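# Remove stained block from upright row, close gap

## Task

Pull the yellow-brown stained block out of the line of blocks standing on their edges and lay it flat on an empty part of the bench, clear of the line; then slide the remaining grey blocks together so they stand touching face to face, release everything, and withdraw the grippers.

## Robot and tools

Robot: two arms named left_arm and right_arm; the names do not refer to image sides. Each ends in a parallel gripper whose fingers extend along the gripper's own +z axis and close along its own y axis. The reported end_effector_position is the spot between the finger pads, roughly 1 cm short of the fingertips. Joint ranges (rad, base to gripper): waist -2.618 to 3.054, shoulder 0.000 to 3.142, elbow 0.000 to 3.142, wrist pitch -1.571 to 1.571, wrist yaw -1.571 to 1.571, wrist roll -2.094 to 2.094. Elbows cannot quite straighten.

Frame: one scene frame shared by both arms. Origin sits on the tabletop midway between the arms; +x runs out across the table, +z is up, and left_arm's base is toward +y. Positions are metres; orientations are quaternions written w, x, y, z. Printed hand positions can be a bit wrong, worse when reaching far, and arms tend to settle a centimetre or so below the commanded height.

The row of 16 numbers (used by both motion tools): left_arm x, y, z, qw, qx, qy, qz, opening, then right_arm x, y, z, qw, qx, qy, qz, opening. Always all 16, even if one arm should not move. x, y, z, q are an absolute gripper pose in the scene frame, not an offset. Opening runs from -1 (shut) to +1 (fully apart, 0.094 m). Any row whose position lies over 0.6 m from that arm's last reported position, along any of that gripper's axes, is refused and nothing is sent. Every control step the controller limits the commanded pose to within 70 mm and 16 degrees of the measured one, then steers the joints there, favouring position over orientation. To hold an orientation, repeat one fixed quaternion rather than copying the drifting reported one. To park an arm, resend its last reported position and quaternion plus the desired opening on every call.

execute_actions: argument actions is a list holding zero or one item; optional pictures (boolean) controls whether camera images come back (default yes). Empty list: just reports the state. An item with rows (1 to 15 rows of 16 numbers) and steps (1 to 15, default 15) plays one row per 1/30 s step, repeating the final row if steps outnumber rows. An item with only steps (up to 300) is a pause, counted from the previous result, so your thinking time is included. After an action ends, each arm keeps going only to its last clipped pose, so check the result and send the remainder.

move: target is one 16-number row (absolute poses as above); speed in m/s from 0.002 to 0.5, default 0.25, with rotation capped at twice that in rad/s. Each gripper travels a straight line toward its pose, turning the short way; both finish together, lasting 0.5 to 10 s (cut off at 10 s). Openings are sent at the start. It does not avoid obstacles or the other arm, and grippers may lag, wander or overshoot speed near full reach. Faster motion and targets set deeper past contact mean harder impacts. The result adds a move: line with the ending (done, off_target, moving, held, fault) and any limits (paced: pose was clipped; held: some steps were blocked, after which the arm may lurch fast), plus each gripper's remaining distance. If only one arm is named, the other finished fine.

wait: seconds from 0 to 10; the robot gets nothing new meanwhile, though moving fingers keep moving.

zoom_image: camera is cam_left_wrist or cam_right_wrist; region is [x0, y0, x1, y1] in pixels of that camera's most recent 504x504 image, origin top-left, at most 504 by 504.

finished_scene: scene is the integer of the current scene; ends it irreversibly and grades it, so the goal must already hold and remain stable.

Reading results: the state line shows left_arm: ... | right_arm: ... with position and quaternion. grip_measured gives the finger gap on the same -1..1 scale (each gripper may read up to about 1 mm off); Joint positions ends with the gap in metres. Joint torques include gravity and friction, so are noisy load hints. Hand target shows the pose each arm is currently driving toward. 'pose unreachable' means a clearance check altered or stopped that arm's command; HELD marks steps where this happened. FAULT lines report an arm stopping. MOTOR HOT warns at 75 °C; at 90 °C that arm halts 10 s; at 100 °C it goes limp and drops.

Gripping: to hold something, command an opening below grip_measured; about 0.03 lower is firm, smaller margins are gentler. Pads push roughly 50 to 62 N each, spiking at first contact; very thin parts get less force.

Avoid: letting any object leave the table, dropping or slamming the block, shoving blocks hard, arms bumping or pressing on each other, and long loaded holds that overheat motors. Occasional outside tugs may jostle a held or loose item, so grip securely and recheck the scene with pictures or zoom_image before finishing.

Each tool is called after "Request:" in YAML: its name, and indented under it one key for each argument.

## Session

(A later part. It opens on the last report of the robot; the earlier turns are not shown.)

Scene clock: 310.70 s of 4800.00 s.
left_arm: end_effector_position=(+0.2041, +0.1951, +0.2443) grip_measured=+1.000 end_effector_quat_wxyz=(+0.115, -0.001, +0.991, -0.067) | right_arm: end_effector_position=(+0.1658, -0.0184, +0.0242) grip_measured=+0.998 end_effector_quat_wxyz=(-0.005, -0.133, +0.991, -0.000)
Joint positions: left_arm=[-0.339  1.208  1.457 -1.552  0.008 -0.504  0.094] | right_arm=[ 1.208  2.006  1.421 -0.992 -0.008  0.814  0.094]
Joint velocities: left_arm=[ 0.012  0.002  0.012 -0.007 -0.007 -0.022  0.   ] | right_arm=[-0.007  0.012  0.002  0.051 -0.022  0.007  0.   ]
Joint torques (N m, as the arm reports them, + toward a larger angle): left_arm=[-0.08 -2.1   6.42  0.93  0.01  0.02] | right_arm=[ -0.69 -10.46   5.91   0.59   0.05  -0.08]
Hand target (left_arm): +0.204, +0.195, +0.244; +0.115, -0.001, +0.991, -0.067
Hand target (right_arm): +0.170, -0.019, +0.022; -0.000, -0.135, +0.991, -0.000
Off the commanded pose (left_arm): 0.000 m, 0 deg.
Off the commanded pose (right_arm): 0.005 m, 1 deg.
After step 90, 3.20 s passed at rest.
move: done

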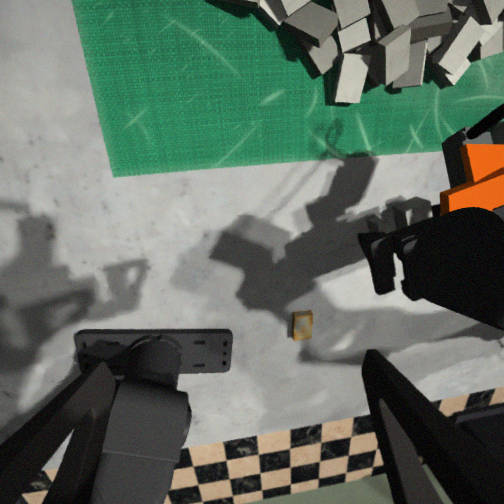

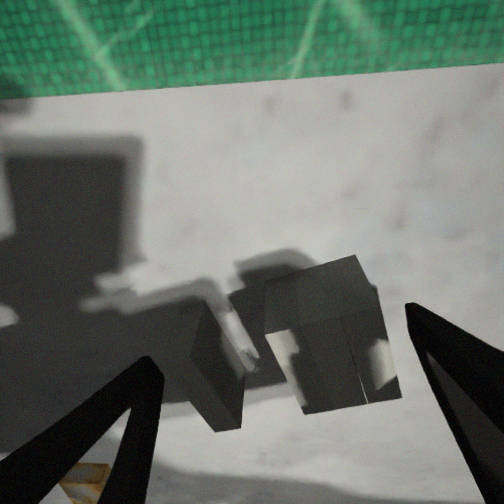

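Request:
move:
  target: [0.2041,0.1951,0.2443,0.115,-0.001,0.991,-0.067,1,0.170,-0.019,0.017,0,-0.135,0.991,0,0.6]
  speed: 0.01

Request:
execute_actions:
  actions:
    - {"rows":[[0.2041,0.1951,0.2443,0.115,-0.001,0.991,-0.067,1,0.170,-0.019,0.017,0,-0.135,0.991,0,0.56],[0.2041,0.1951,0.2443,0.115,-0.001,0.991,-0.067,1,0.170,-0.019,0.017,0,-0.135,0.991,0,0.53],[0.2041,0.1951,0.2443,0.115,-0.001,0.991,-0.067,1,0.170,-0.019,0.017,0,-0.135,0.991,0,0.5],[0.2041,0.1951,0.2443,0.115,-0.001,0.991,-0.067,1,0.170,-0.019,0.017,0,-0.135,0.991,0,0.47],[0.2041,0.1951,0.2443,0.115,-0.001,0.991,-0.067,1,0.170,-0.019,0.017,0,-0.135,0.991,0,0.44],[0.2041,0.1951,0.2443,0.115,-0.001,0.991,-0.067,1,0.170,-0.019,0.017,0,-0.135,0.991,0,0.41],[0.2041,0.1951,0.2443,0.115,-0.001,0.991,-0.067,1,0.170,-0.019,0.017,0,-0.135,0.991,0,0.38],[0.2041,0.1951,0.2443,0.115,-0.001,0.991,-0.067,1,0.170,-0.019,0.017,0,-0.135,0.991,0,0.35],[0.2041,0.1951,0.2443,0.115,-0.001,0.991,-0.067,1,0.170,-0.019,0.017,0,-0.135,0.991,0,0.32],[0.2041,0.1951,0.2443,0.115,-0.001,0.991,-0.067,1,0.170,-0.019,0.017,0,-0.135,0.991,0,0.29],[0.2041,0.1951,0.2443,0.115,-0.001,0.991,-0.067,1,0.170,-0.019,0.017,0,-0.135,0.991,0,0.26],[0.2041,0.1951,0.2443,0.115,-0.001,0.991,-0.067,1,0.170,-0.019,0.017,0,-0.135,0.991,0,0.23],[0.2041,0.1951,0.2443,0.115,-0.001,0.991,-0.067,1,0.170,-0.019,0.017,0,-0.135,0.991,0,0.2],[0.2041,0.1951,0.2443,0.115,-0.001,0.991,-0.067,1,0.170,-0.019,0.017,0,-0.135,0.991,0,0.17],[0.2041,0.1951,0.2443,0.115,-0.001,0.991,-0.067,1,0.170,-0.019,0.017,0,-0.135,0.991,0,0.14]]}

Request:
execute_actions:
  actions:
    - {"rows":[[0.2041,0.1951,0.2443,0.115,-0.001,0.991,-0.067,1,0.170,-0.019,0.017,0,-0.135,0.991,0,0.11],[0.2041,0.1951,0.2443,0.115,-0.001,0.991,-0.067,1,0.170,-0.019,0.017,0,-0.135,0.991,0,0.08],[0.2041,0.1951,0.2443,0.115,-0.001,0.991,-0.067,1,0.170,-0.019,0.017,0,-0.135,0.991,0,0.05],[0.2041,0.1951,0.2443,0.115,-0.001,0.991,-0.067,1,0.170,-0.019,0.017,0,-0.135,0.991,0,0.02],[0.2041,0.1951,0.2443,0.115,-0.001,0.991,-0.067,1,0.170,-0.019,0.017,0,-0.135,0.991,0,-0.01],[0.2041,0.1951,0.2443,0.115,-0.001,0.991,-0.067,1,0.170,-0.019,0.017,0,-0.135,0.991,0,-0.04],[0.2041,0.1951,0.2443,0.115,-0.001,0.991,-0.067,1,0.170,-0.019,0.017,0,-0.135,0.991,0,-0.06],[0.2041,0.1951,0.2443,0.115,-0.001,0.991,-0.067,1,0.170,-0.019,0.017,0,-0.135,0.991,0,-0.08],[0.2041,0.1951,0.2443,0.115,-0.001,0.991,-0.067,1,0.170,-0.019,0.017,0,-0.135,0.991,0,-0.1],[0.2041,0.1951,0.2443,0.115,-0.001,0.991,-0.067,1,0.170,-0.019,0.017,0,-0.135,0.991,0,-0.12],[0.2041,0.1951,0.2443,0.115,-0.001,0.991,-0.067,1,0.170,-0.019,0.017,0,-0.135,0.991,0,-0.14]]}

Scene clock: 335.87 s of 4800.00 s.
left_arm: end_effector_position=(+0.2041, +0.1951, +0.2443) grip_measured=+1.000 end_effector_quat_wxyz=(+0.115, -0.001, +0.991, -0.067) | right_arm: end_effector_position=(+0.1655, -0.0191, +0.0215) grip_measured=+0.602 end_effector_quat_wxyz=(-0.005, -0.134, +0.991, -0.000)
Joint positions: left_arm=[-0.339  1.208  1.457 -1.552  0.008 -0.504  0.094] | right_arm=[ 1.208  2.006  1.41  -0.98  -0.007  0.813  0.075]
Joint velocities: left_arm=[-0.002  0.032  0.002 -0.037 -0.022 -0.007  0.   ] | right_arm=[-0.007 -0.012 -0.017 -0.022 -0.081 -0.066 -0.001]
Joint torques (N m, as the arm reports them, + toward a larger angle): left_arm=[ 0.07 -2.15  6.45  0.89 -0.02  0.03] | right_arm=[ -0.66 -10.02   5.92   0.67   0.08  -0.09]
Hand target (left_arm): +0.204, +0.195, +0.244; +0.115, -0.001, +0.991, -0.067
Hand target (right_arm): +0.170, -0.019, +0.017; +0.000, -0.135, +0.991, -0.000
Off the commanded pose (left_arm): 0.000 m, 0 deg.
Off the commanded pose (right_arm): 0.006 m, 1 deg.
After step 90, 21.13 s passed at rest.
move: done

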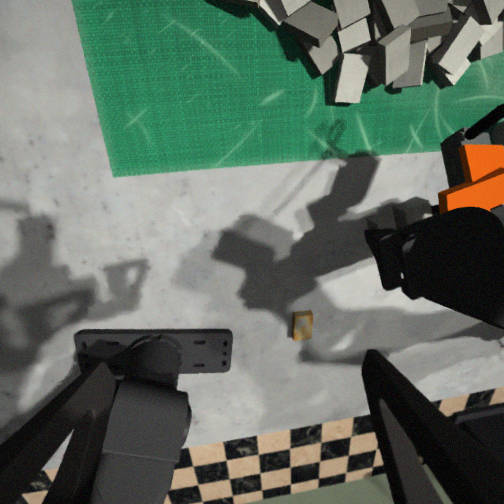

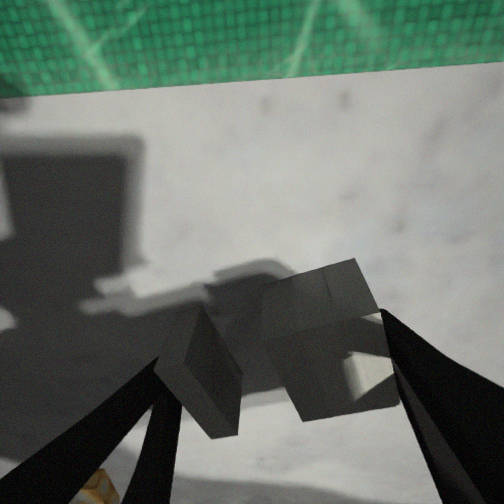

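Scene clock: 336.37 s of 4800.00 s.
left_arm: end_effector_position=(+0.2041, +0.1951, +0.2443) grip_measured=+1.000 end_effector_quat_wxyz=(+0.115, -0.001, +0.991, -0.067) | right_arm: end_effector_position=(+0.1672, -0.0210, +0.0216) grip_measured=+0.156 end_effector_quat_wxyz=(-0.003, -0.132, +0.991, -0.003)
Joint positions: left_arm=[-0.339  1.208  1.457 -1.552  0.008 -0.504  0.094] | right_arm=[ 1.205  2.006  1.41  -0.983 -0.001  0.813  0.054]
Joint velocities: left_arm=[-0.027 -0.002 -0.007 -0.037  0.007  0.066  0.   ] | right_arm=[-0.017 -0.007 -0.002 -0.051 -0.051 -0.007 -0.028]
Joint torques (N m, as the arm reports them, + toward a larger angle): left_arm=[ 0.01 -2.18  6.5   0.89  0.   -0.01] | right_arm=[-0.38 -9.96  5.78  0.72  0.   -0.08]
Hand target (left_arm): +0.204, +0.195, +0.244; +0.115, -0.001, +0.991, -0.067
Hand target (right_arm): +0.170, -0.019, +0.017; -0.000, -0.135, +0.991, -0.000
Off the commanded pose (left_arm): 0.000 m, 0 deg.
Off the commanded pose (right_arm): 0.006 m, 1 deg.
Steps of this call (steps 1 to 15: all 15 steps of this action). Readings (end_effector_position):
1: left_arm (+0.2041, +0.1951, +0.2443) | right_arm (+0.1656, -0.0192, +0.0215)
2: left_arm (+0.2041, +0.1951, +0.2443) | right_arm (+0.1658, -0.0193, +0.0215)
4: left_arm (+0.2041, +0.1951, +0.2443) | right_arm (+0.1661, -0.0200, +0.0215)
8: left_arm (+0.2041, +0.1951, +0.2443) | right_arm (+0.1668, -0.0208, +0.0216)
15: the state above

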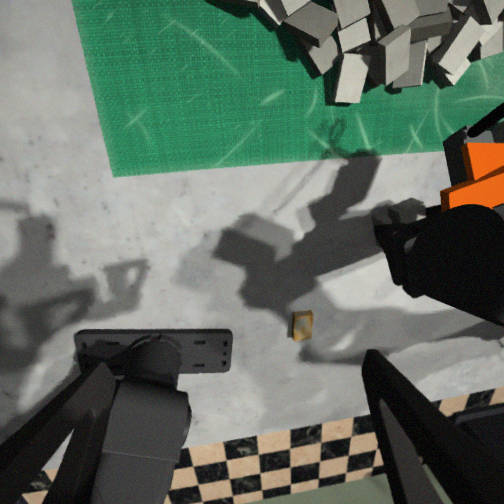

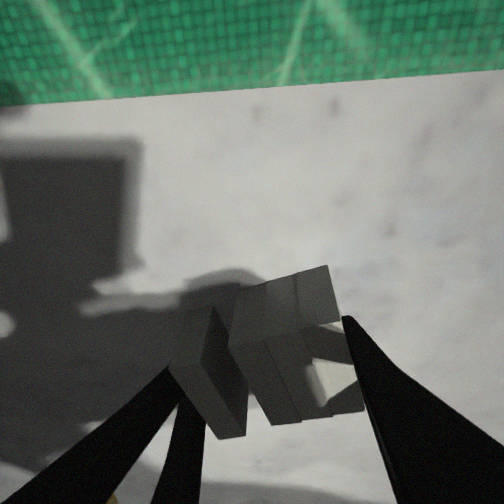

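Scene clock: 336.87 s of 4800.00 s.
left_arm: end_effector_position=(+0.2041, +0.1951, +0.2443) grip_measured=+1.000 end_effector_quat_wxyz=(+0.115, -0.001, +0.991, -0.067) | right_arm: end_effector_position=(+0.1676, -0.0212, +0.0214) grip_measured=-0.111 end_effector_quat_wxyz=(-0.002, -0.132, +0.991, -0.004)
Joint positions: left_arm=[-0.339  1.208  1.457 -1.552  0.008 -0.504  0.094] | right_arm=[ 1.205  2.007  1.41  -0.983  0.002  0.813  0.042]
Joint velocities: left_arm=[-0.012  0.002  0.002 -0.022 -0.022 -0.022  0.   ] | right_arm=[-0.012 -0.012 -0.002  0.037 -0.022  0.066 -0.   ]
Joint torques (N m, as the arm reports them, + toward a larger angle): left_arm=[ 0.   -2.09  6.36  0.9  -0.04  0.01] | right_arm=[-0.13 -9.89  5.97  0.73 -0.04 -0.07]
Hand target (left_arm): +0.204, +0.195, +0.244; +0.115, -0.001, +0.991, -0.067
Hand target (right_arm): +0.170, -0.019, +0.017; +0.000, -0.135, +0.991, -0.000
Off the commanded pose (left_arm): 0.000 m, 0 deg.
Off the commanded pose (right_arm): 0.005 m, 1 deg.
Steps of this call (steps 1 to 15: all 15 steps of this action). Readings (end_effector_position):
1: left_arm (+0.2041, +0.1951, +0.2443) | right_arm (+0.1673, -0.0210, +0.0216)
2: left_arm (+0.2041, +0.1951, +0.2443) | right_arm (+0.1673, -0.0210, +0.0216)
4: left_arm (+0.2041, +0.1951, +0.2443) | right_arm (+0.1674, -0.0211, +0.0216)
8: left_arm (+0.2041, +0.1951, +0.2443) | right_arm (+0.1676, -0.0212, +0.0216)
15: the state above

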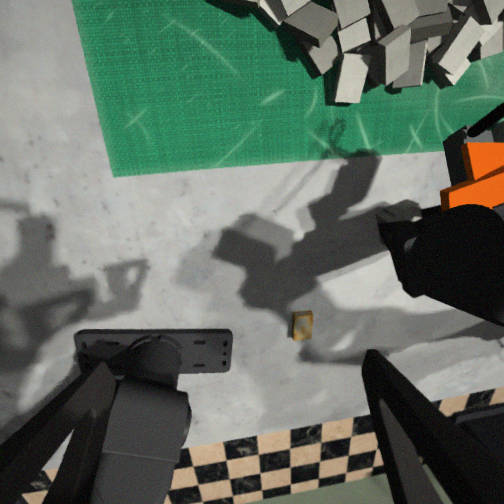

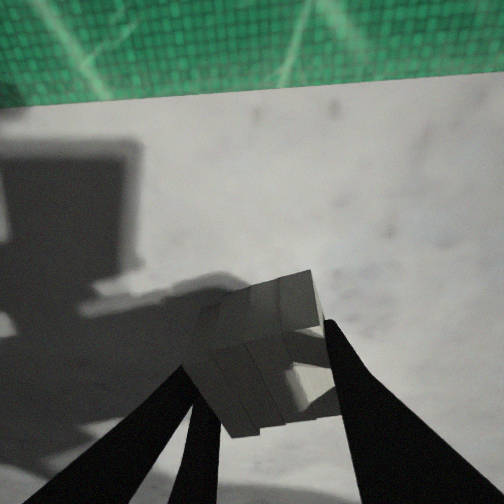

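Closed (42 mm). Release, rise and inspect.

Request:
move:
  target: [0.2041,0.1951,0.2443,0.115,-0.001,0.991,-0.067,1,0.170,-0.019,0.02,0,-0.135,0.991,0,0.4]
  speed: 0.01

Request:
move:
  target: [0.2041,0.1951,0.2443,0.115,-0.001,0.991,-0.067,1,0.170,-0.019,0.08,0,-0.135,0.991,0,0.4]
  speed: 0.06

Request:
move:
  target: [0.2041,0.1951,0.2443,0.115,-0.001,0.991,-0.067,1,0.11,-0.0,0.1,0,-0.135,0.991,0,0.4]
  speed: 0.15

Scene clock: 345.43 s of 4800.00 s.
left_arm: end_effector_position=(+0.2041, +0.1951, +0.2443) grip_measured=+1.000 end_effector_quat_wxyz=(+0.115, -0.001, +0.991, -0.067) | right_arm: end_effector_position=(+0.1671, -0.0205, +0.0214) grip_measured=+0.398 end_effector_quat_wxyz=(-0.003, -0.132, +0.991, -0.002)
Joint positions: left_arm=[-0.339  1.208  1.457 -1.552  0.008 -0.504  0.094] | right_arm=[ 1.205  2.007  1.41  -0.982 -0.003  0.813  0.066]
Joint velocities: left_arm=[ 0.002  0.022  0.012 -0.095 -0.007  0.007  0.   ] | right_arm=[-0.002 -0.002  0.012  0.007  0.037 -0.037 -0.   ]
Joint torques (N m, as the arm reports them, + toward a larger angle): left_arm=[-0.06 -2.18  6.43  0.9  -0.03  0.02] | right_arm=[ -0.34 -10.29   6.62   0.61  -0.02  -0.07]
Hand target (left_arm): +0.204, +0.195, +0.244; +0.115, -0.001, +0.991, -0.067
Hand target (right_arm): +0.170, -0.019, +0.020; -0.000, -0.135, +0.991, +0.000
Off the commanded pose (left_arm): 0.000 m, 0 deg.
Off the commanded pose (right_arm): 0.004 m, 1 deg.
After step 90, 4.80 s passed at rest.
move: done

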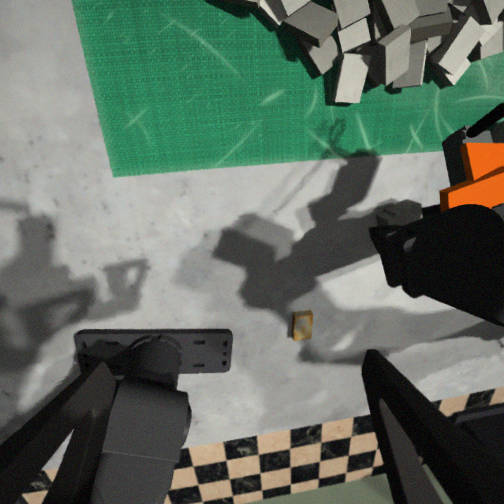

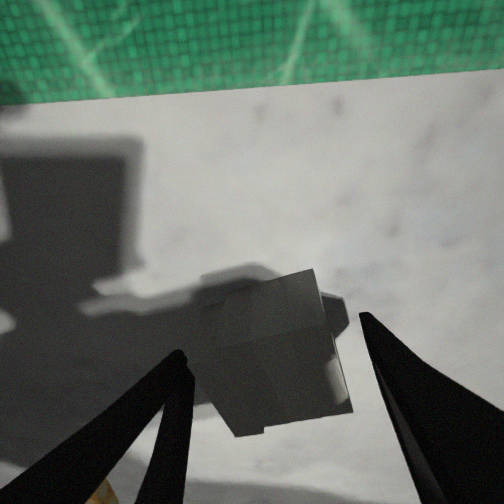

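Scene clock: 346.93 s of 4800.00 s.
left_arm: end_effector_position=(+0.2041, +0.1951, +0.2443) grip_measured=+1.000 end_effector_quat_wxyz=(+0.115, -0.001, +0.991, -0.067) | right_arm: end_effector_position=(+0.1657, -0.0225, +0.0644) grip_measured=+0.398 end_effector_quat_wxyz=(-0.013, -0.132, +0.991, -0.014)
Joint positions: left_arm=[-0.339  1.208  1.457 -1.552  0.008 -0.504  0.094] | right_arm=[ 1.205  1.98   1.548 -1.176 -0.005  0.813  0.066]
Joint velocities: left_arm=[-0.022  0.007 -0.002  0.007  0.066 -0.037  0.   ] | right_arm=[ 0.002 -0.027 -0.017 -0.022  0.051  0.066  0.001]
Joint torques (N m, as the arm reports them, + toward a larger angle): left_arm=[ 0.03 -2.1   6.37  0.89 -0.02  0.03] | right_arm=[ -0.4  -12.78   9.14   0.34   0.04  -0.11]
Hand target (left_arm): +0.204, +0.195, +0.244; +0.115, -0.001, +0.991, -0.067
Hand target (right_arm): +0.170, -0.019, +0.080; +0.000, -0.135, +0.991, -0.000
Off the commanded pose (left_arm): 0.000 m, 0 deg.
Off the commanded pose (right_arm): 0.017 m, 2 deg.
move: off_target (right_arm)

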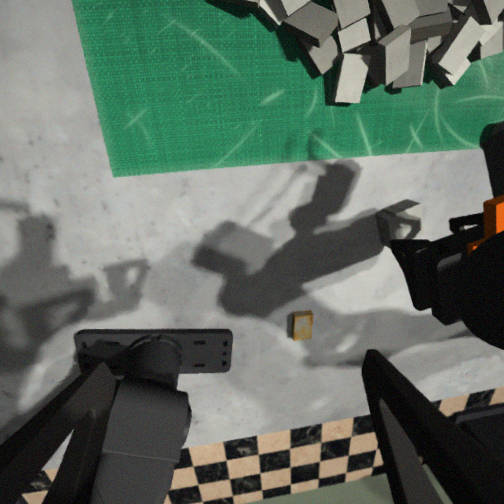

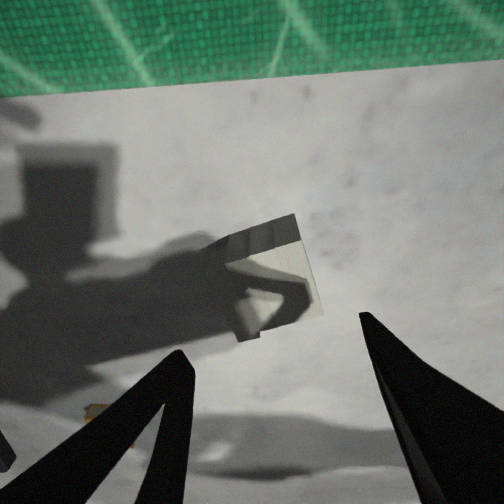

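Scene clock: 347.93 s of 4800.00 s.
left_arm: end_effector_position=(+0.2041, +0.1951, +0.2443) grip_measured=+1.000 end_effector_quat_wxyz=(+0.115, -0.001, +0.991, -0.067) | right_arm: end_effector_position=(+0.1070, -0.0025, +0.0865) grip_measured=+0.398 end_effector_quat_wxyz=(-0.013, -0.142, +0.990, -0.012)
Joint positions: left_arm=[-0.339  1.208  1.457 -1.552  0.008 -0.504  0.094] | right_arm=[ 1.373  1.945  1.587 -1.245 -0.012  0.961  0.066]
Joint velocities: left_arm=[ 0.012 -0.012  0.007  0.022  0.007 -0.022  0.   ] | right_arm=[-0.022 -0.017 -0.007 -0.037  0.066 -0.066  0.001]
Joint torques (N m, as the arm reports them, + toward a larger angle): left_arm=[-0.04 -2.1   6.41  0.89 -0.03  0.03] | right_arm=[  0.13 -12.19   9.24   0.31   0.09   0.1 ]
Hand target (left_arm): +0.204, +0.195, +0.244; +0.115, -0.001, +0.991, -0.067
Hand target (right_arm): +0.110, -0.000, +0.100; -0.002, -0.135, +0.991, -0.000
Off the commanded pose (left_arm): 0.000 m, 0 deg.
Off the commanded pose (right_arm): 0.014 m, 2 deg.
move: off_target (right_arm)

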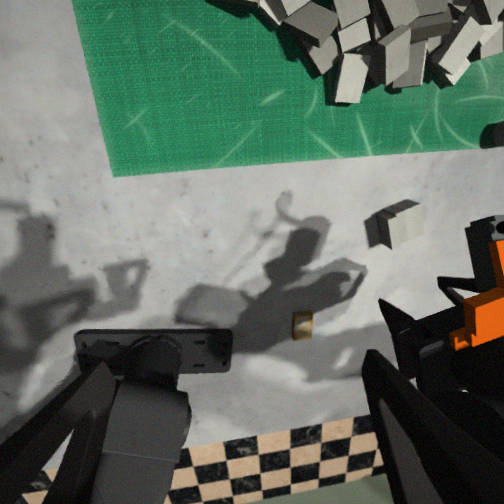

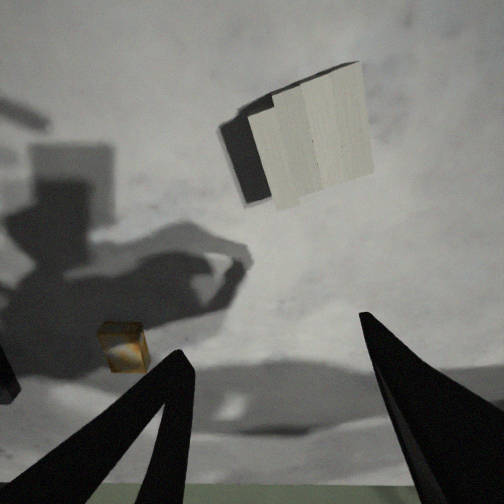

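Request:
move:
  target: [0.2041,0.1951,0.2443,0.115,-0.001,0.991,-0.067,1,0.158,0.0,0.085,0,-0.796,0.605,0,0.25]
  speed: 0.4

Request:
move:
  target: [0.2041,0.1951,0.2443,0.115,-0.001,0.991,-0.067,1,0.164,-0.011,0.045,0,-0.796,0.605,0,0.25]
  speed: 0.04

Request:
move:
  target: [0.2041,0.1951,0.2443,0.115,-0.001,0.991,-0.067,1,0.164,-0.010,0.027,0,-0.796,0.605,0,0.25]
  speed: 0.02

Scene clock: 362.83 s of 4800.00 s.
left_arm: end_effector_position=(+0.2041, +0.1951, +0.2443) grip_measured=+1.000 end_effector_quat_wxyz=(+0.115, -0.001, +0.991, -0.067) | right_arm: end_effector_position=(+0.1517, -0.0089, +0.0804) grip_measured=+0.252 end_effector_quat_wxyz=(+0.016, +0.794, -0.607, +0.006)
Joint positions: left_arm=[-0.339  1.208  1.457 -1.552  0.008 -0.504  0.094] | right_arm=[ 1.26   1.991  1.627 -1.241  0.005 -0.703  0.059]
Joint velocities: left_arm=[-0.002 -0.002 -0.012  0.022  0.051  0.022  0.   ] | right_arm=[-0.017 -0.027 -0.017  0.037 -0.051 -0.066  0.   ]
Joint torques (N m, as the arm reports them, + toward a larger angle): left_arm=[ 0.   -2.07  6.36  0.89 -0.01  0.02] | right_arm=[ -0.97 -10.32   9.44   0.58  -0.1   -0.06]
Hand target (left_arm): +0.204, +0.195, +0.244; +0.115, -0.001, +0.991, -0.067
Hand target (right_arm): +0.158, -0.000, +0.085; -0.001, +0.796, -0.605, +0.001
Off the commanded pose (left_arm): 0.000 m, 0 deg.
Off the commanded pose (right_arm): 0.012 m, 2 deg.
After step 90, 9.23 s passed at rest.
move: off_target (right_arm)

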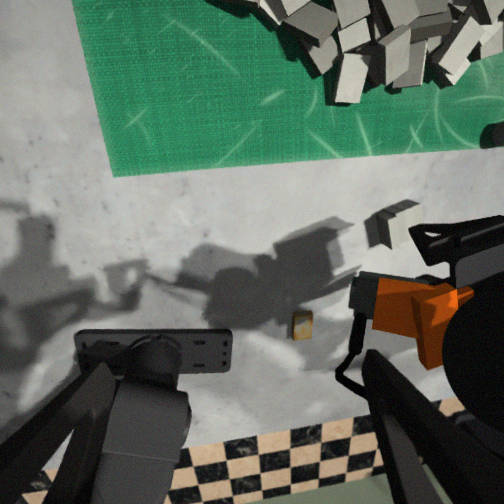

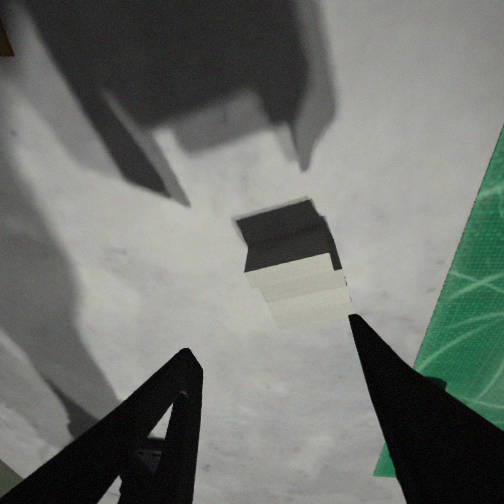

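Scene clock: 364.23 s of 4800.00 s.
left_arm: end_effector_position=(+0.2041, +0.1951, +0.2443) grip_measured=+1.000 end_effector_quat_wxyz=(+0.115, -0.001, +0.991, -0.067) | right_arm: end_effector_position=(+0.1616, -0.0123, +0.0486) grip_measured=+0.252 end_effector_quat_wxyz=(+0.002, +0.795, -0.607, +0.003)
Joint positions: left_arm=[-0.339  1.208  1.457 -1.552  0.008 -0.504  0.094] | right_arm=[ 1.232  1.991  1.5   -1.085  0.005 -0.733  0.059]
Joint velocities: left_arm=[-0.002 -0.007 -0.007 -0.11   0.051 -0.007  0.   ] | right_arm=[-0.007 -0.012  0.012 -0.022 -0.11   0.037  0.   ]
Joint torques (N m, as the arm reports them, + toward a larger angle): left_arm=[-0.06 -2.18  6.48  0.92 -0.03  0.02] | right_arm=[ -0.68 -10.07   6.12   0.63  -0.08  -0.08]
Hand target (left_arm): +0.204, +0.195, +0.244; +0.115, -0.001, +0.991, -0.067
Hand target (right_arm): +0.164, -0.011, +0.045; -0.000, +0.796, -0.605, +0.000
Off the commanded pose (left_arm): 0.000 m, 0 deg.
Off the commanded pose (right_arm): 0.005 m, 0 deg.
move: done

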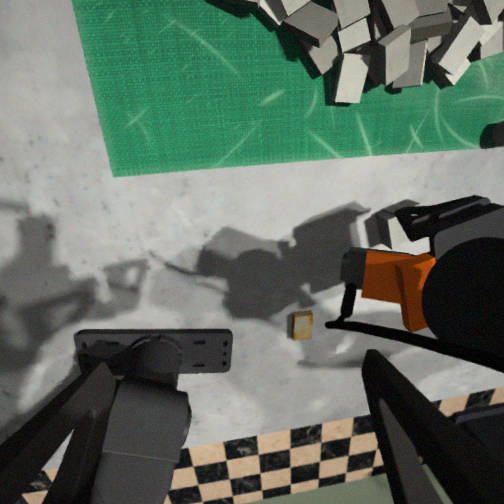

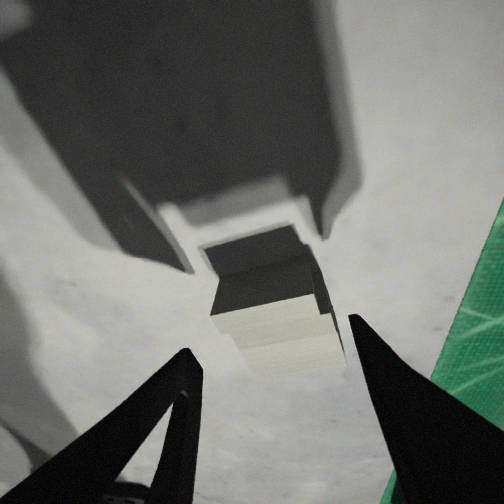

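Scene clock: 365.60 s of 4800.00 s.
left_arm: end_effector_position=(+0.2041, +0.1951, +0.2443) grip_measured=+1.000 end_effector_quat_wxyz=(+0.115, -0.001, +0.991, -0.067) | right_arm: end_effector_position=(+0.1619, -0.0117, +0.0293) grip_measured=+0.252 end_effector_quat_wxyz=(+0.005, +0.795, -0.607, +0.003)
Joint positions: left_arm=[-0.339  1.208  1.457 -1.552  0.008 -0.504  0.094] | right_arm=[ 1.232  2.019  1.46  -1.022  0.005 -0.733  0.059]
Joint velocities: left_arm=[ 0.007 -0.007  0.002 -0.051  0.007 -0.037  0.   ] | right_arm=[-0.012  0.002 -0.012  0.022  0.007  0.051  0.   ]
Joint torques (N m, as the arm reports them, + toward a larger angle): left_arm=[-0.01 -2.07  6.36  0.91  0.    0.04] | right_arm=[ -0.68 -10.75   6.15   0.68  -0.06  -0.06]
Hand target (left_arm): +0.204, +0.195, +0.244; +0.115, -0.001, +0.991, -0.067
Hand target (right_arm): +0.164, -0.010, +0.027; -0.000, +0.796, -0.605, +0.000
Off the commanded pose (left_arm): 0.000 m, 0 deg.
Off the commanded pose (right_arm): 0.004 m, 1 deg.
move: done

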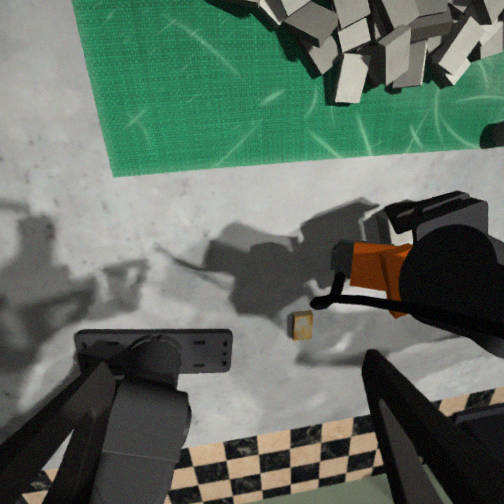

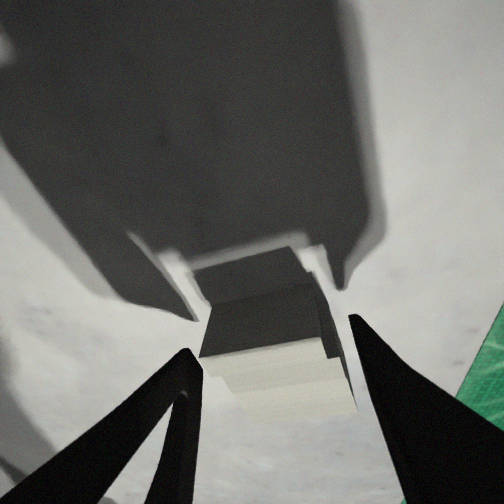

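Request:
move:
  target: [0.2041,0.1951,0.2443,0.115,-0.001,0.991,-0.067,1,0.167,-0.010,0.027,0,-0.796,0.605,0,0.1]
  speed: 0.01

Scene clock: 374.33 s of 4800.00 s.
left_arm: end_effector_position=(+0.2041, +0.1951, +0.2443) grip_measured=+1.000 end_effector_quat_wxyz=(+0.115, -0.001, +0.991, -0.067) | right_arm: end_effector_position=(+0.1642, -0.0122, +0.0293) grip_measured=+0.102 end_effector_quat_wxyz=(+0.003, +0.795, -0.607, +0.003)
Joint positions: left_arm=[-0.339  1.208  1.457 -1.552  0.008 -0.504  0.094] | right_arm=[ 1.226  2.019  1.46  -1.02   0.005 -0.738  0.052]
Joint velocities: left_arm=[ 0.002 -0.002  0.007 -0.007  0.022  0.051  0.   ] | right_arm=[-0.037 -0.017 -0.012 -0.037 -0.022 -0.022 -0.001]
Joint torques (N m, as the arm reports them, + toward a larger angle): left_arm=[-0.04 -2.03  6.46  0.9  -0.04  0.02] | right_arm=[ -0.79 -10.15   6.88   0.62  -0.08  -0.13]
Hand target (left_arm): +0.204, +0.195, +0.244; +0.115, -0.001, +0.991, -0.067
Hand target (right_arm): +0.167, -0.010, +0.027; -0.000, +0.796, -0.605, +0.000
Off the commanded pose (left_arm): 0.000 m, 0 deg.
Off the commanded pose (right_arm): 0.004 m, 1 deg.
After step 90, 4.97 s passed at rest.
move: done

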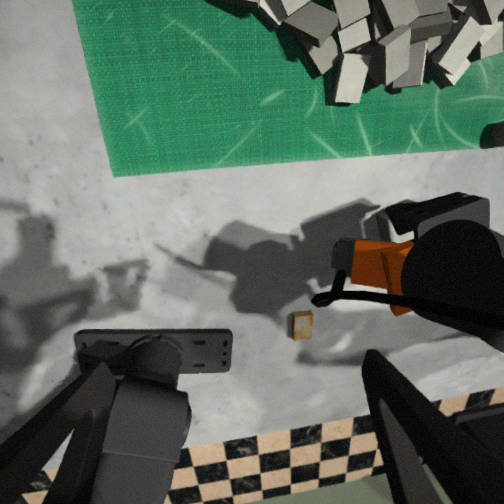

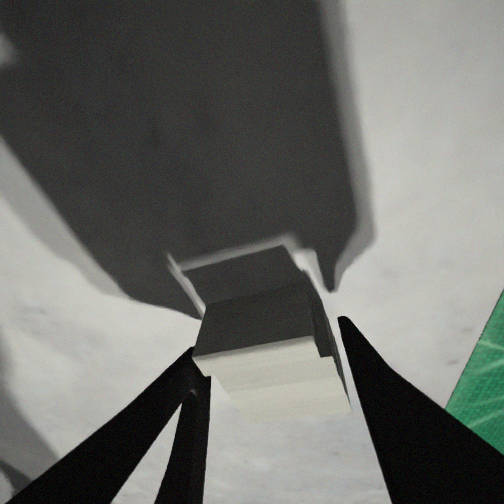

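Request:
move:
  target: [0.2041,0.1951,0.2443,0.115,-0.001,0.991,-0.067,1,0.167,-0.010,0.027,0,-0.796,0.605,0,-0.19]
  speed: 0.01

Request:
move:
  target: [0.2041,0.1951,0.2443,0.115,-0.001,0.991,-0.067,1,0.167,-0.010,0.027,0,-0.796,0.605,0,0.3]
  speed: 0.01

Request:
move:
  target: [0.2041,0.1951,0.2443,0.115,-0.001,0.991,-0.067,1,0.167,-0.010,0.09,0,-0.796,0.605,0,0.3]
  speed: 0.06

Request:
move:
  target: [0.2041,0.1951,0.2443,0.115,-0.001,0.991,-0.067,1,0.11,-0.0,0.1,0,-0.135,0.991,0,0.4]
  speed: 0.4

Request:
zoom_image:
  camera: "cam_right_wrist"
  region: [200, 30, 420, 250]

Scene clock: 386.20 s of 4800.00 s.
left_arm: end_effector_position=(+0.2041, +0.1951, +0.2443) grip_measured=+1.000 end_effector_quat_wxyz=(+0.115, -0.001, +0.991, -0.067) | right_arm: end_effector_position=(+0.1643, -0.0123, +0.0293) grip_measured=-0.160 end_effector_quat_wxyz=(+0.003, +0.795, -0.607, +0.003)
Joint positions: left_arm=[-0.339  1.208  1.457 -1.552  0.008 -0.504  0.094] | right_arm=[ 1.226  2.019  1.46  -1.02   0.005 -0.739  0.039]
Joint velocities: left_arm=[ 0.017 -0.007 -0.007 -0.007 -0.022 -0.022  0.   ] | right_arm=[-0.007 -0.017 -0.012  0.037 -0.022 -0.051  0.001]
Joint torques (N m, as the arm reports them, + toward a larger angle): left_arm=[-0.03 -2.06  6.43  0.9  -0.02 -0.01] | right_arm=[ -0.61 -10.25   6.86   0.67  -0.06  -0.08]
Hand target (left_arm): +0.204, +0.195, +0.244; +0.115, -0.001, +0.991, -0.067
Hand target (right_arm): +0.167, -0.010, +0.027; -0.000, +0.796, -0.605, +0.000
Off the commanded pose (left_arm): 0.000 m, 0 deg.
Off the commanded pose (right_arm): 0.004 m, 1 deg.
After step 90, 8.17 s passed at rest.
move: done

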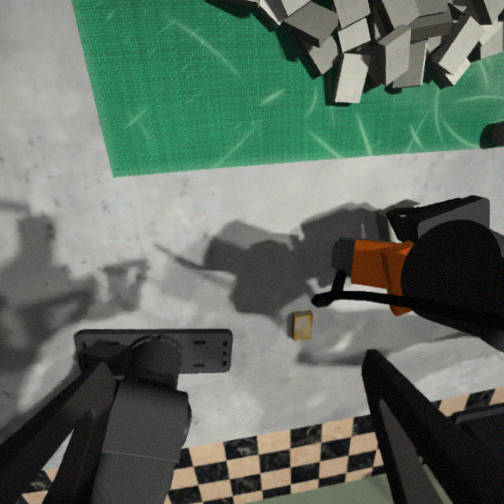

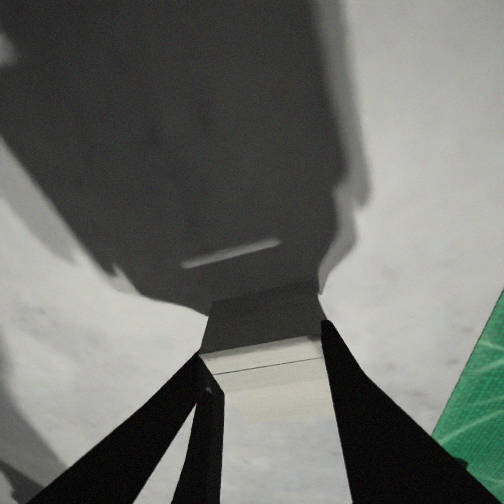

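Scene clock: 386.93 s of 4800.00 s.
left_arm: end_effector_position=(+0.2041, +0.1951, +0.2443) grip_measured=+1.000 end_effector_quat_wxyz=(+0.115, -0.001, +0.991, -0.067) | right_arm: end_effector_position=(+0.1643, -0.0123, +0.0293) grip_measured=+0.298 end_effector_quat_wxyz=(+0.003, +0.795, -0.607, +0.003)
Joint positions: left_arm=[-0.339  1.208  1.457 -1.552  0.008 -0.504  0.094] | right_arm=[ 1.226  2.019  1.46  -1.02   0.005 -0.739  0.061]
Joint velocities: left_arm=[ 0.007 -0.007 -0.007  0.007  0.022  0.022  0.   ] | right_arm=[-0.007  0.007 -0.002 -0.051  0.066 -0.051 -0.   ]
Joint torques (N m, as the arm reports them, + toward a larger angle): left_arm=[ 0.13 -2.05  6.42  0.88 -0.02  0.02] | right_arm=[ -0.63 -10.22   6.81   0.68  -0.03  -0.07]
Hand target (left_arm): +0.204, +0.195, +0.244; +0.115, -0.001, +0.991, -0.067
Hand target (right_arm): +0.167, -0.010, +0.027; -0.000, +0.796, -0.605, +0.000
Off the commanded pose (left_arm): 0.000 m, 0 deg.
Off the commanded pose (right_arm): 0.004 m, 1 deg.
move: done

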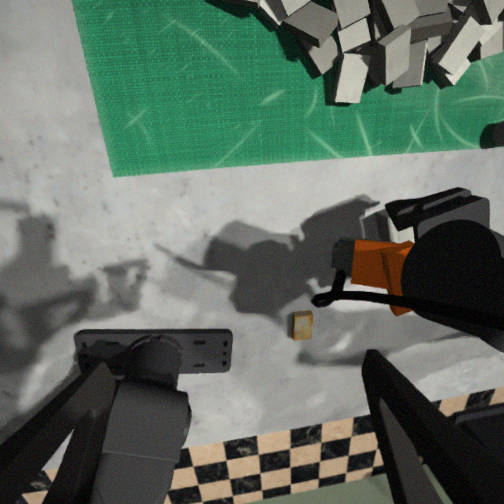

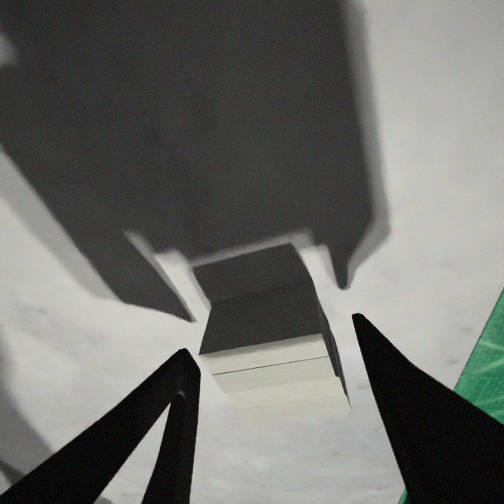

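Scene clock: 388.47 s of 4800.00 s.
left_arm: end_effector_position=(+0.2041, +0.1951, +0.2443) grip_measured=+1.000 end_effector_quat_wxyz=(+0.115, -0.001, +0.991, -0.067) | right_arm: end_effector_position=(+0.1632, -0.0143, +0.0746) grip_measured=+0.298 end_effector_quat_wxyz=(+0.019, +0.795, -0.606, +0.006)
Joint positions: left_arm=[-0.339  1.208  1.457 -1.552  0.008 -0.504  0.094] | right_arm=[ 1.226  2.001  1.618 -1.229  0.005 -0.739  0.061]
Joint velocities: left_arm=[ 0.002 -0.007 -0.022  0.007  0.081 -0.007  0.   ] | right_arm=[ 0.007  0.007  0.002  0.007  0.007  0.037 -0.001]
Joint torques (N m, as the arm reports them, + toward a larger angle): left_arm=[ 0.09 -2.01  6.42  0.91 -0.02  0.04] | right_arm=[ -0.7  -13.05   9.23   0.38  -0.08  -0.07]
Hand target (left_arm): +0.204, +0.195, +0.244; +0.115, -0.001, +0.991, -0.067
Hand target (right_arm): +0.167, -0.010, +0.090; -0.000, +0.796, -0.605, +0.000
Off the commanded pose (left_arm): 0.000 m, 0 deg.
Off the commanded pose (right_arm): 0.016 m, 2 deg.
move: off_target (right_arm)

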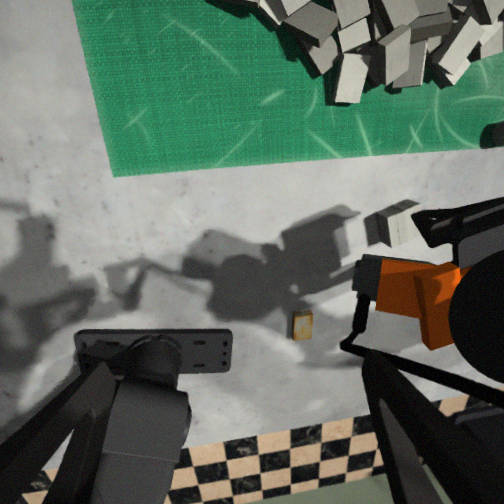

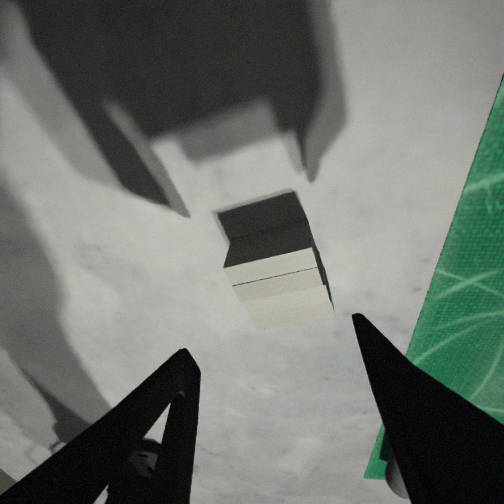

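Scene clock: 391.13 s of 4800.00 s.
left_arm: end_effector_position=(+0.2041, +0.1951, +0.2443) grip_measured=+1.000 end_effector_quat_wxyz=(+0.115, -0.001, +0.991, -0.067) | right_arm: end_effector_position=(+0.1117, +0.0041, +0.0911) grip_measured=+0.398 end_effector_quat_wxyz=(-0.009, -0.139, +0.990, -0.002)
Joint positions: left_arm=[-0.339  1.208  1.457 -1.552  0.008 -0.504  0.094] | right_arm=[ 1.365  1.954  1.618 -1.248 -0.014  0.96   0.066]
Joint velocities: left_arm=[-0.007 -0.002  0.002  0.066 -0.095 -0.022  0.   ] | right_arm=[-0.007 -0.007 -0.012 -0.037 -0.051 -0.007  0.   ]
Joint torques (N m, as the arm reports them, + toward a larger angle): left_arm=[-0.02 -2.16  6.44  0.89 -0.03  0.02] | right_arm=[  0.66 -12.88   6.     0.36   0.12   0.1 ]
Hand target (left_arm): +0.204, +0.195, +0.244; +0.115, -0.001, +0.991, -0.067
Hand target (right_arm): +0.110, +0.000, +0.100; -0.001, -0.135, +0.991, -0.000
Off the commanded pose (left_arm): 0.000 m, 0 deg.
Off the commanded pose (right_arm): 0.010 m, 1 deg.
move: done

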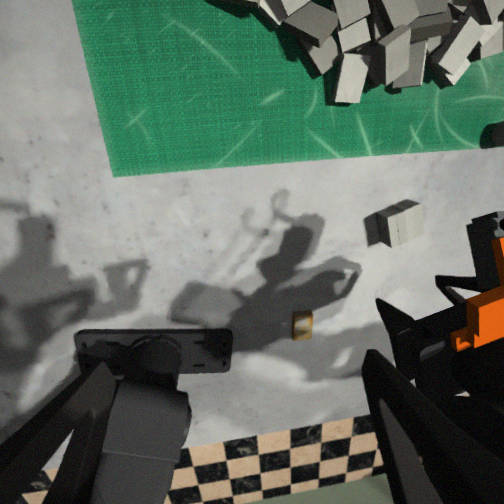

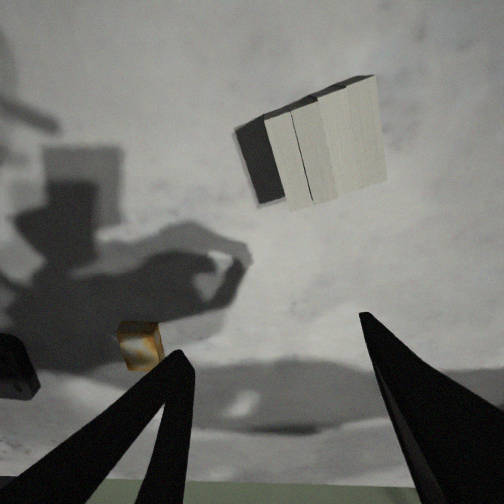

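Region (200, 30, 420, 250) of cam_right_wrist's 504x504 image, scaled by 2.291, with more detail than that image has.

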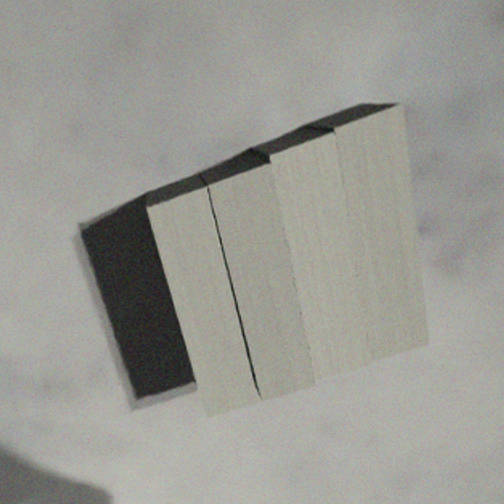

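Gap is about 0.4 mm, similar to the original. Clearing away.

Request:
move:
  target: [0.2041,0.1951,0.2443,0.115,-0.001,0.991,-0.067,1,0.12,-0.2,0.18,0,-0.135,0.991,0,0.4]
  speed: 0.3

Request:
finished_scene:
  scene: 1

Scene clock: 397.50 s of 4800.00 s.
left_arm: end_effector_position=(+0.2041, +0.1951, +0.2443) grip_measured=+1.000 end_effector_quat_wxyz=(+0.115, -0.001, +0.991, -0.067) | right_arm: end_effector_position=(+0.1187, -0.1950, +0.1755) grip_measured=+0.398 end_effector_quat_wxyz=(-0.002, -0.132, +0.991, +0.002)
Joint positions: left_arm=[-0.339  1.208  1.457 -1.552  0.008 -0.504  0.094] | right_arm=[ 0.994  1.287  1.254 -1.537 -0.006  0.601  0.066]
Joint velocities: left_arm=[-0.002 -0.002  0.007 -0.095  0.037 -0.022  0.   ] | right_arm=[ 0.012 -0.007 -0.002 -0.037  0.051  0.007 -0.001]
Joint torques (N m, as the arm reports them, + toward a larger angle): left_arm=[ 0.04 -2.16  6.42  0.89 -0.01  0.02] | right_arm=[-0.76 -5.19  6.83  0.4   0.09 -0.08]
Hand target (left_arm): +0.204, +0.195, +0.244; +0.115, -0.001, +0.991, -0.067
Hand target (right_arm): +0.119, -0.199, +0.178; +0.003, -0.135, +0.991, +0.001
Off the commanded pose (left_arm): 0.000 m, 0 deg.
Off the commanded pose (right_arm): 0.007 m, 0 deg.
After step 90, 1.93 s passed at rest.
move: done

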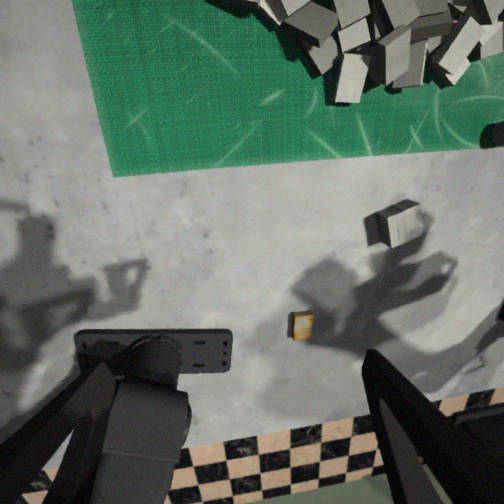

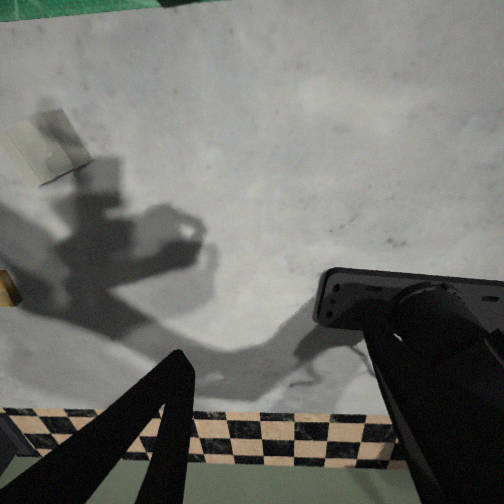

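The scene is finished: the task was done.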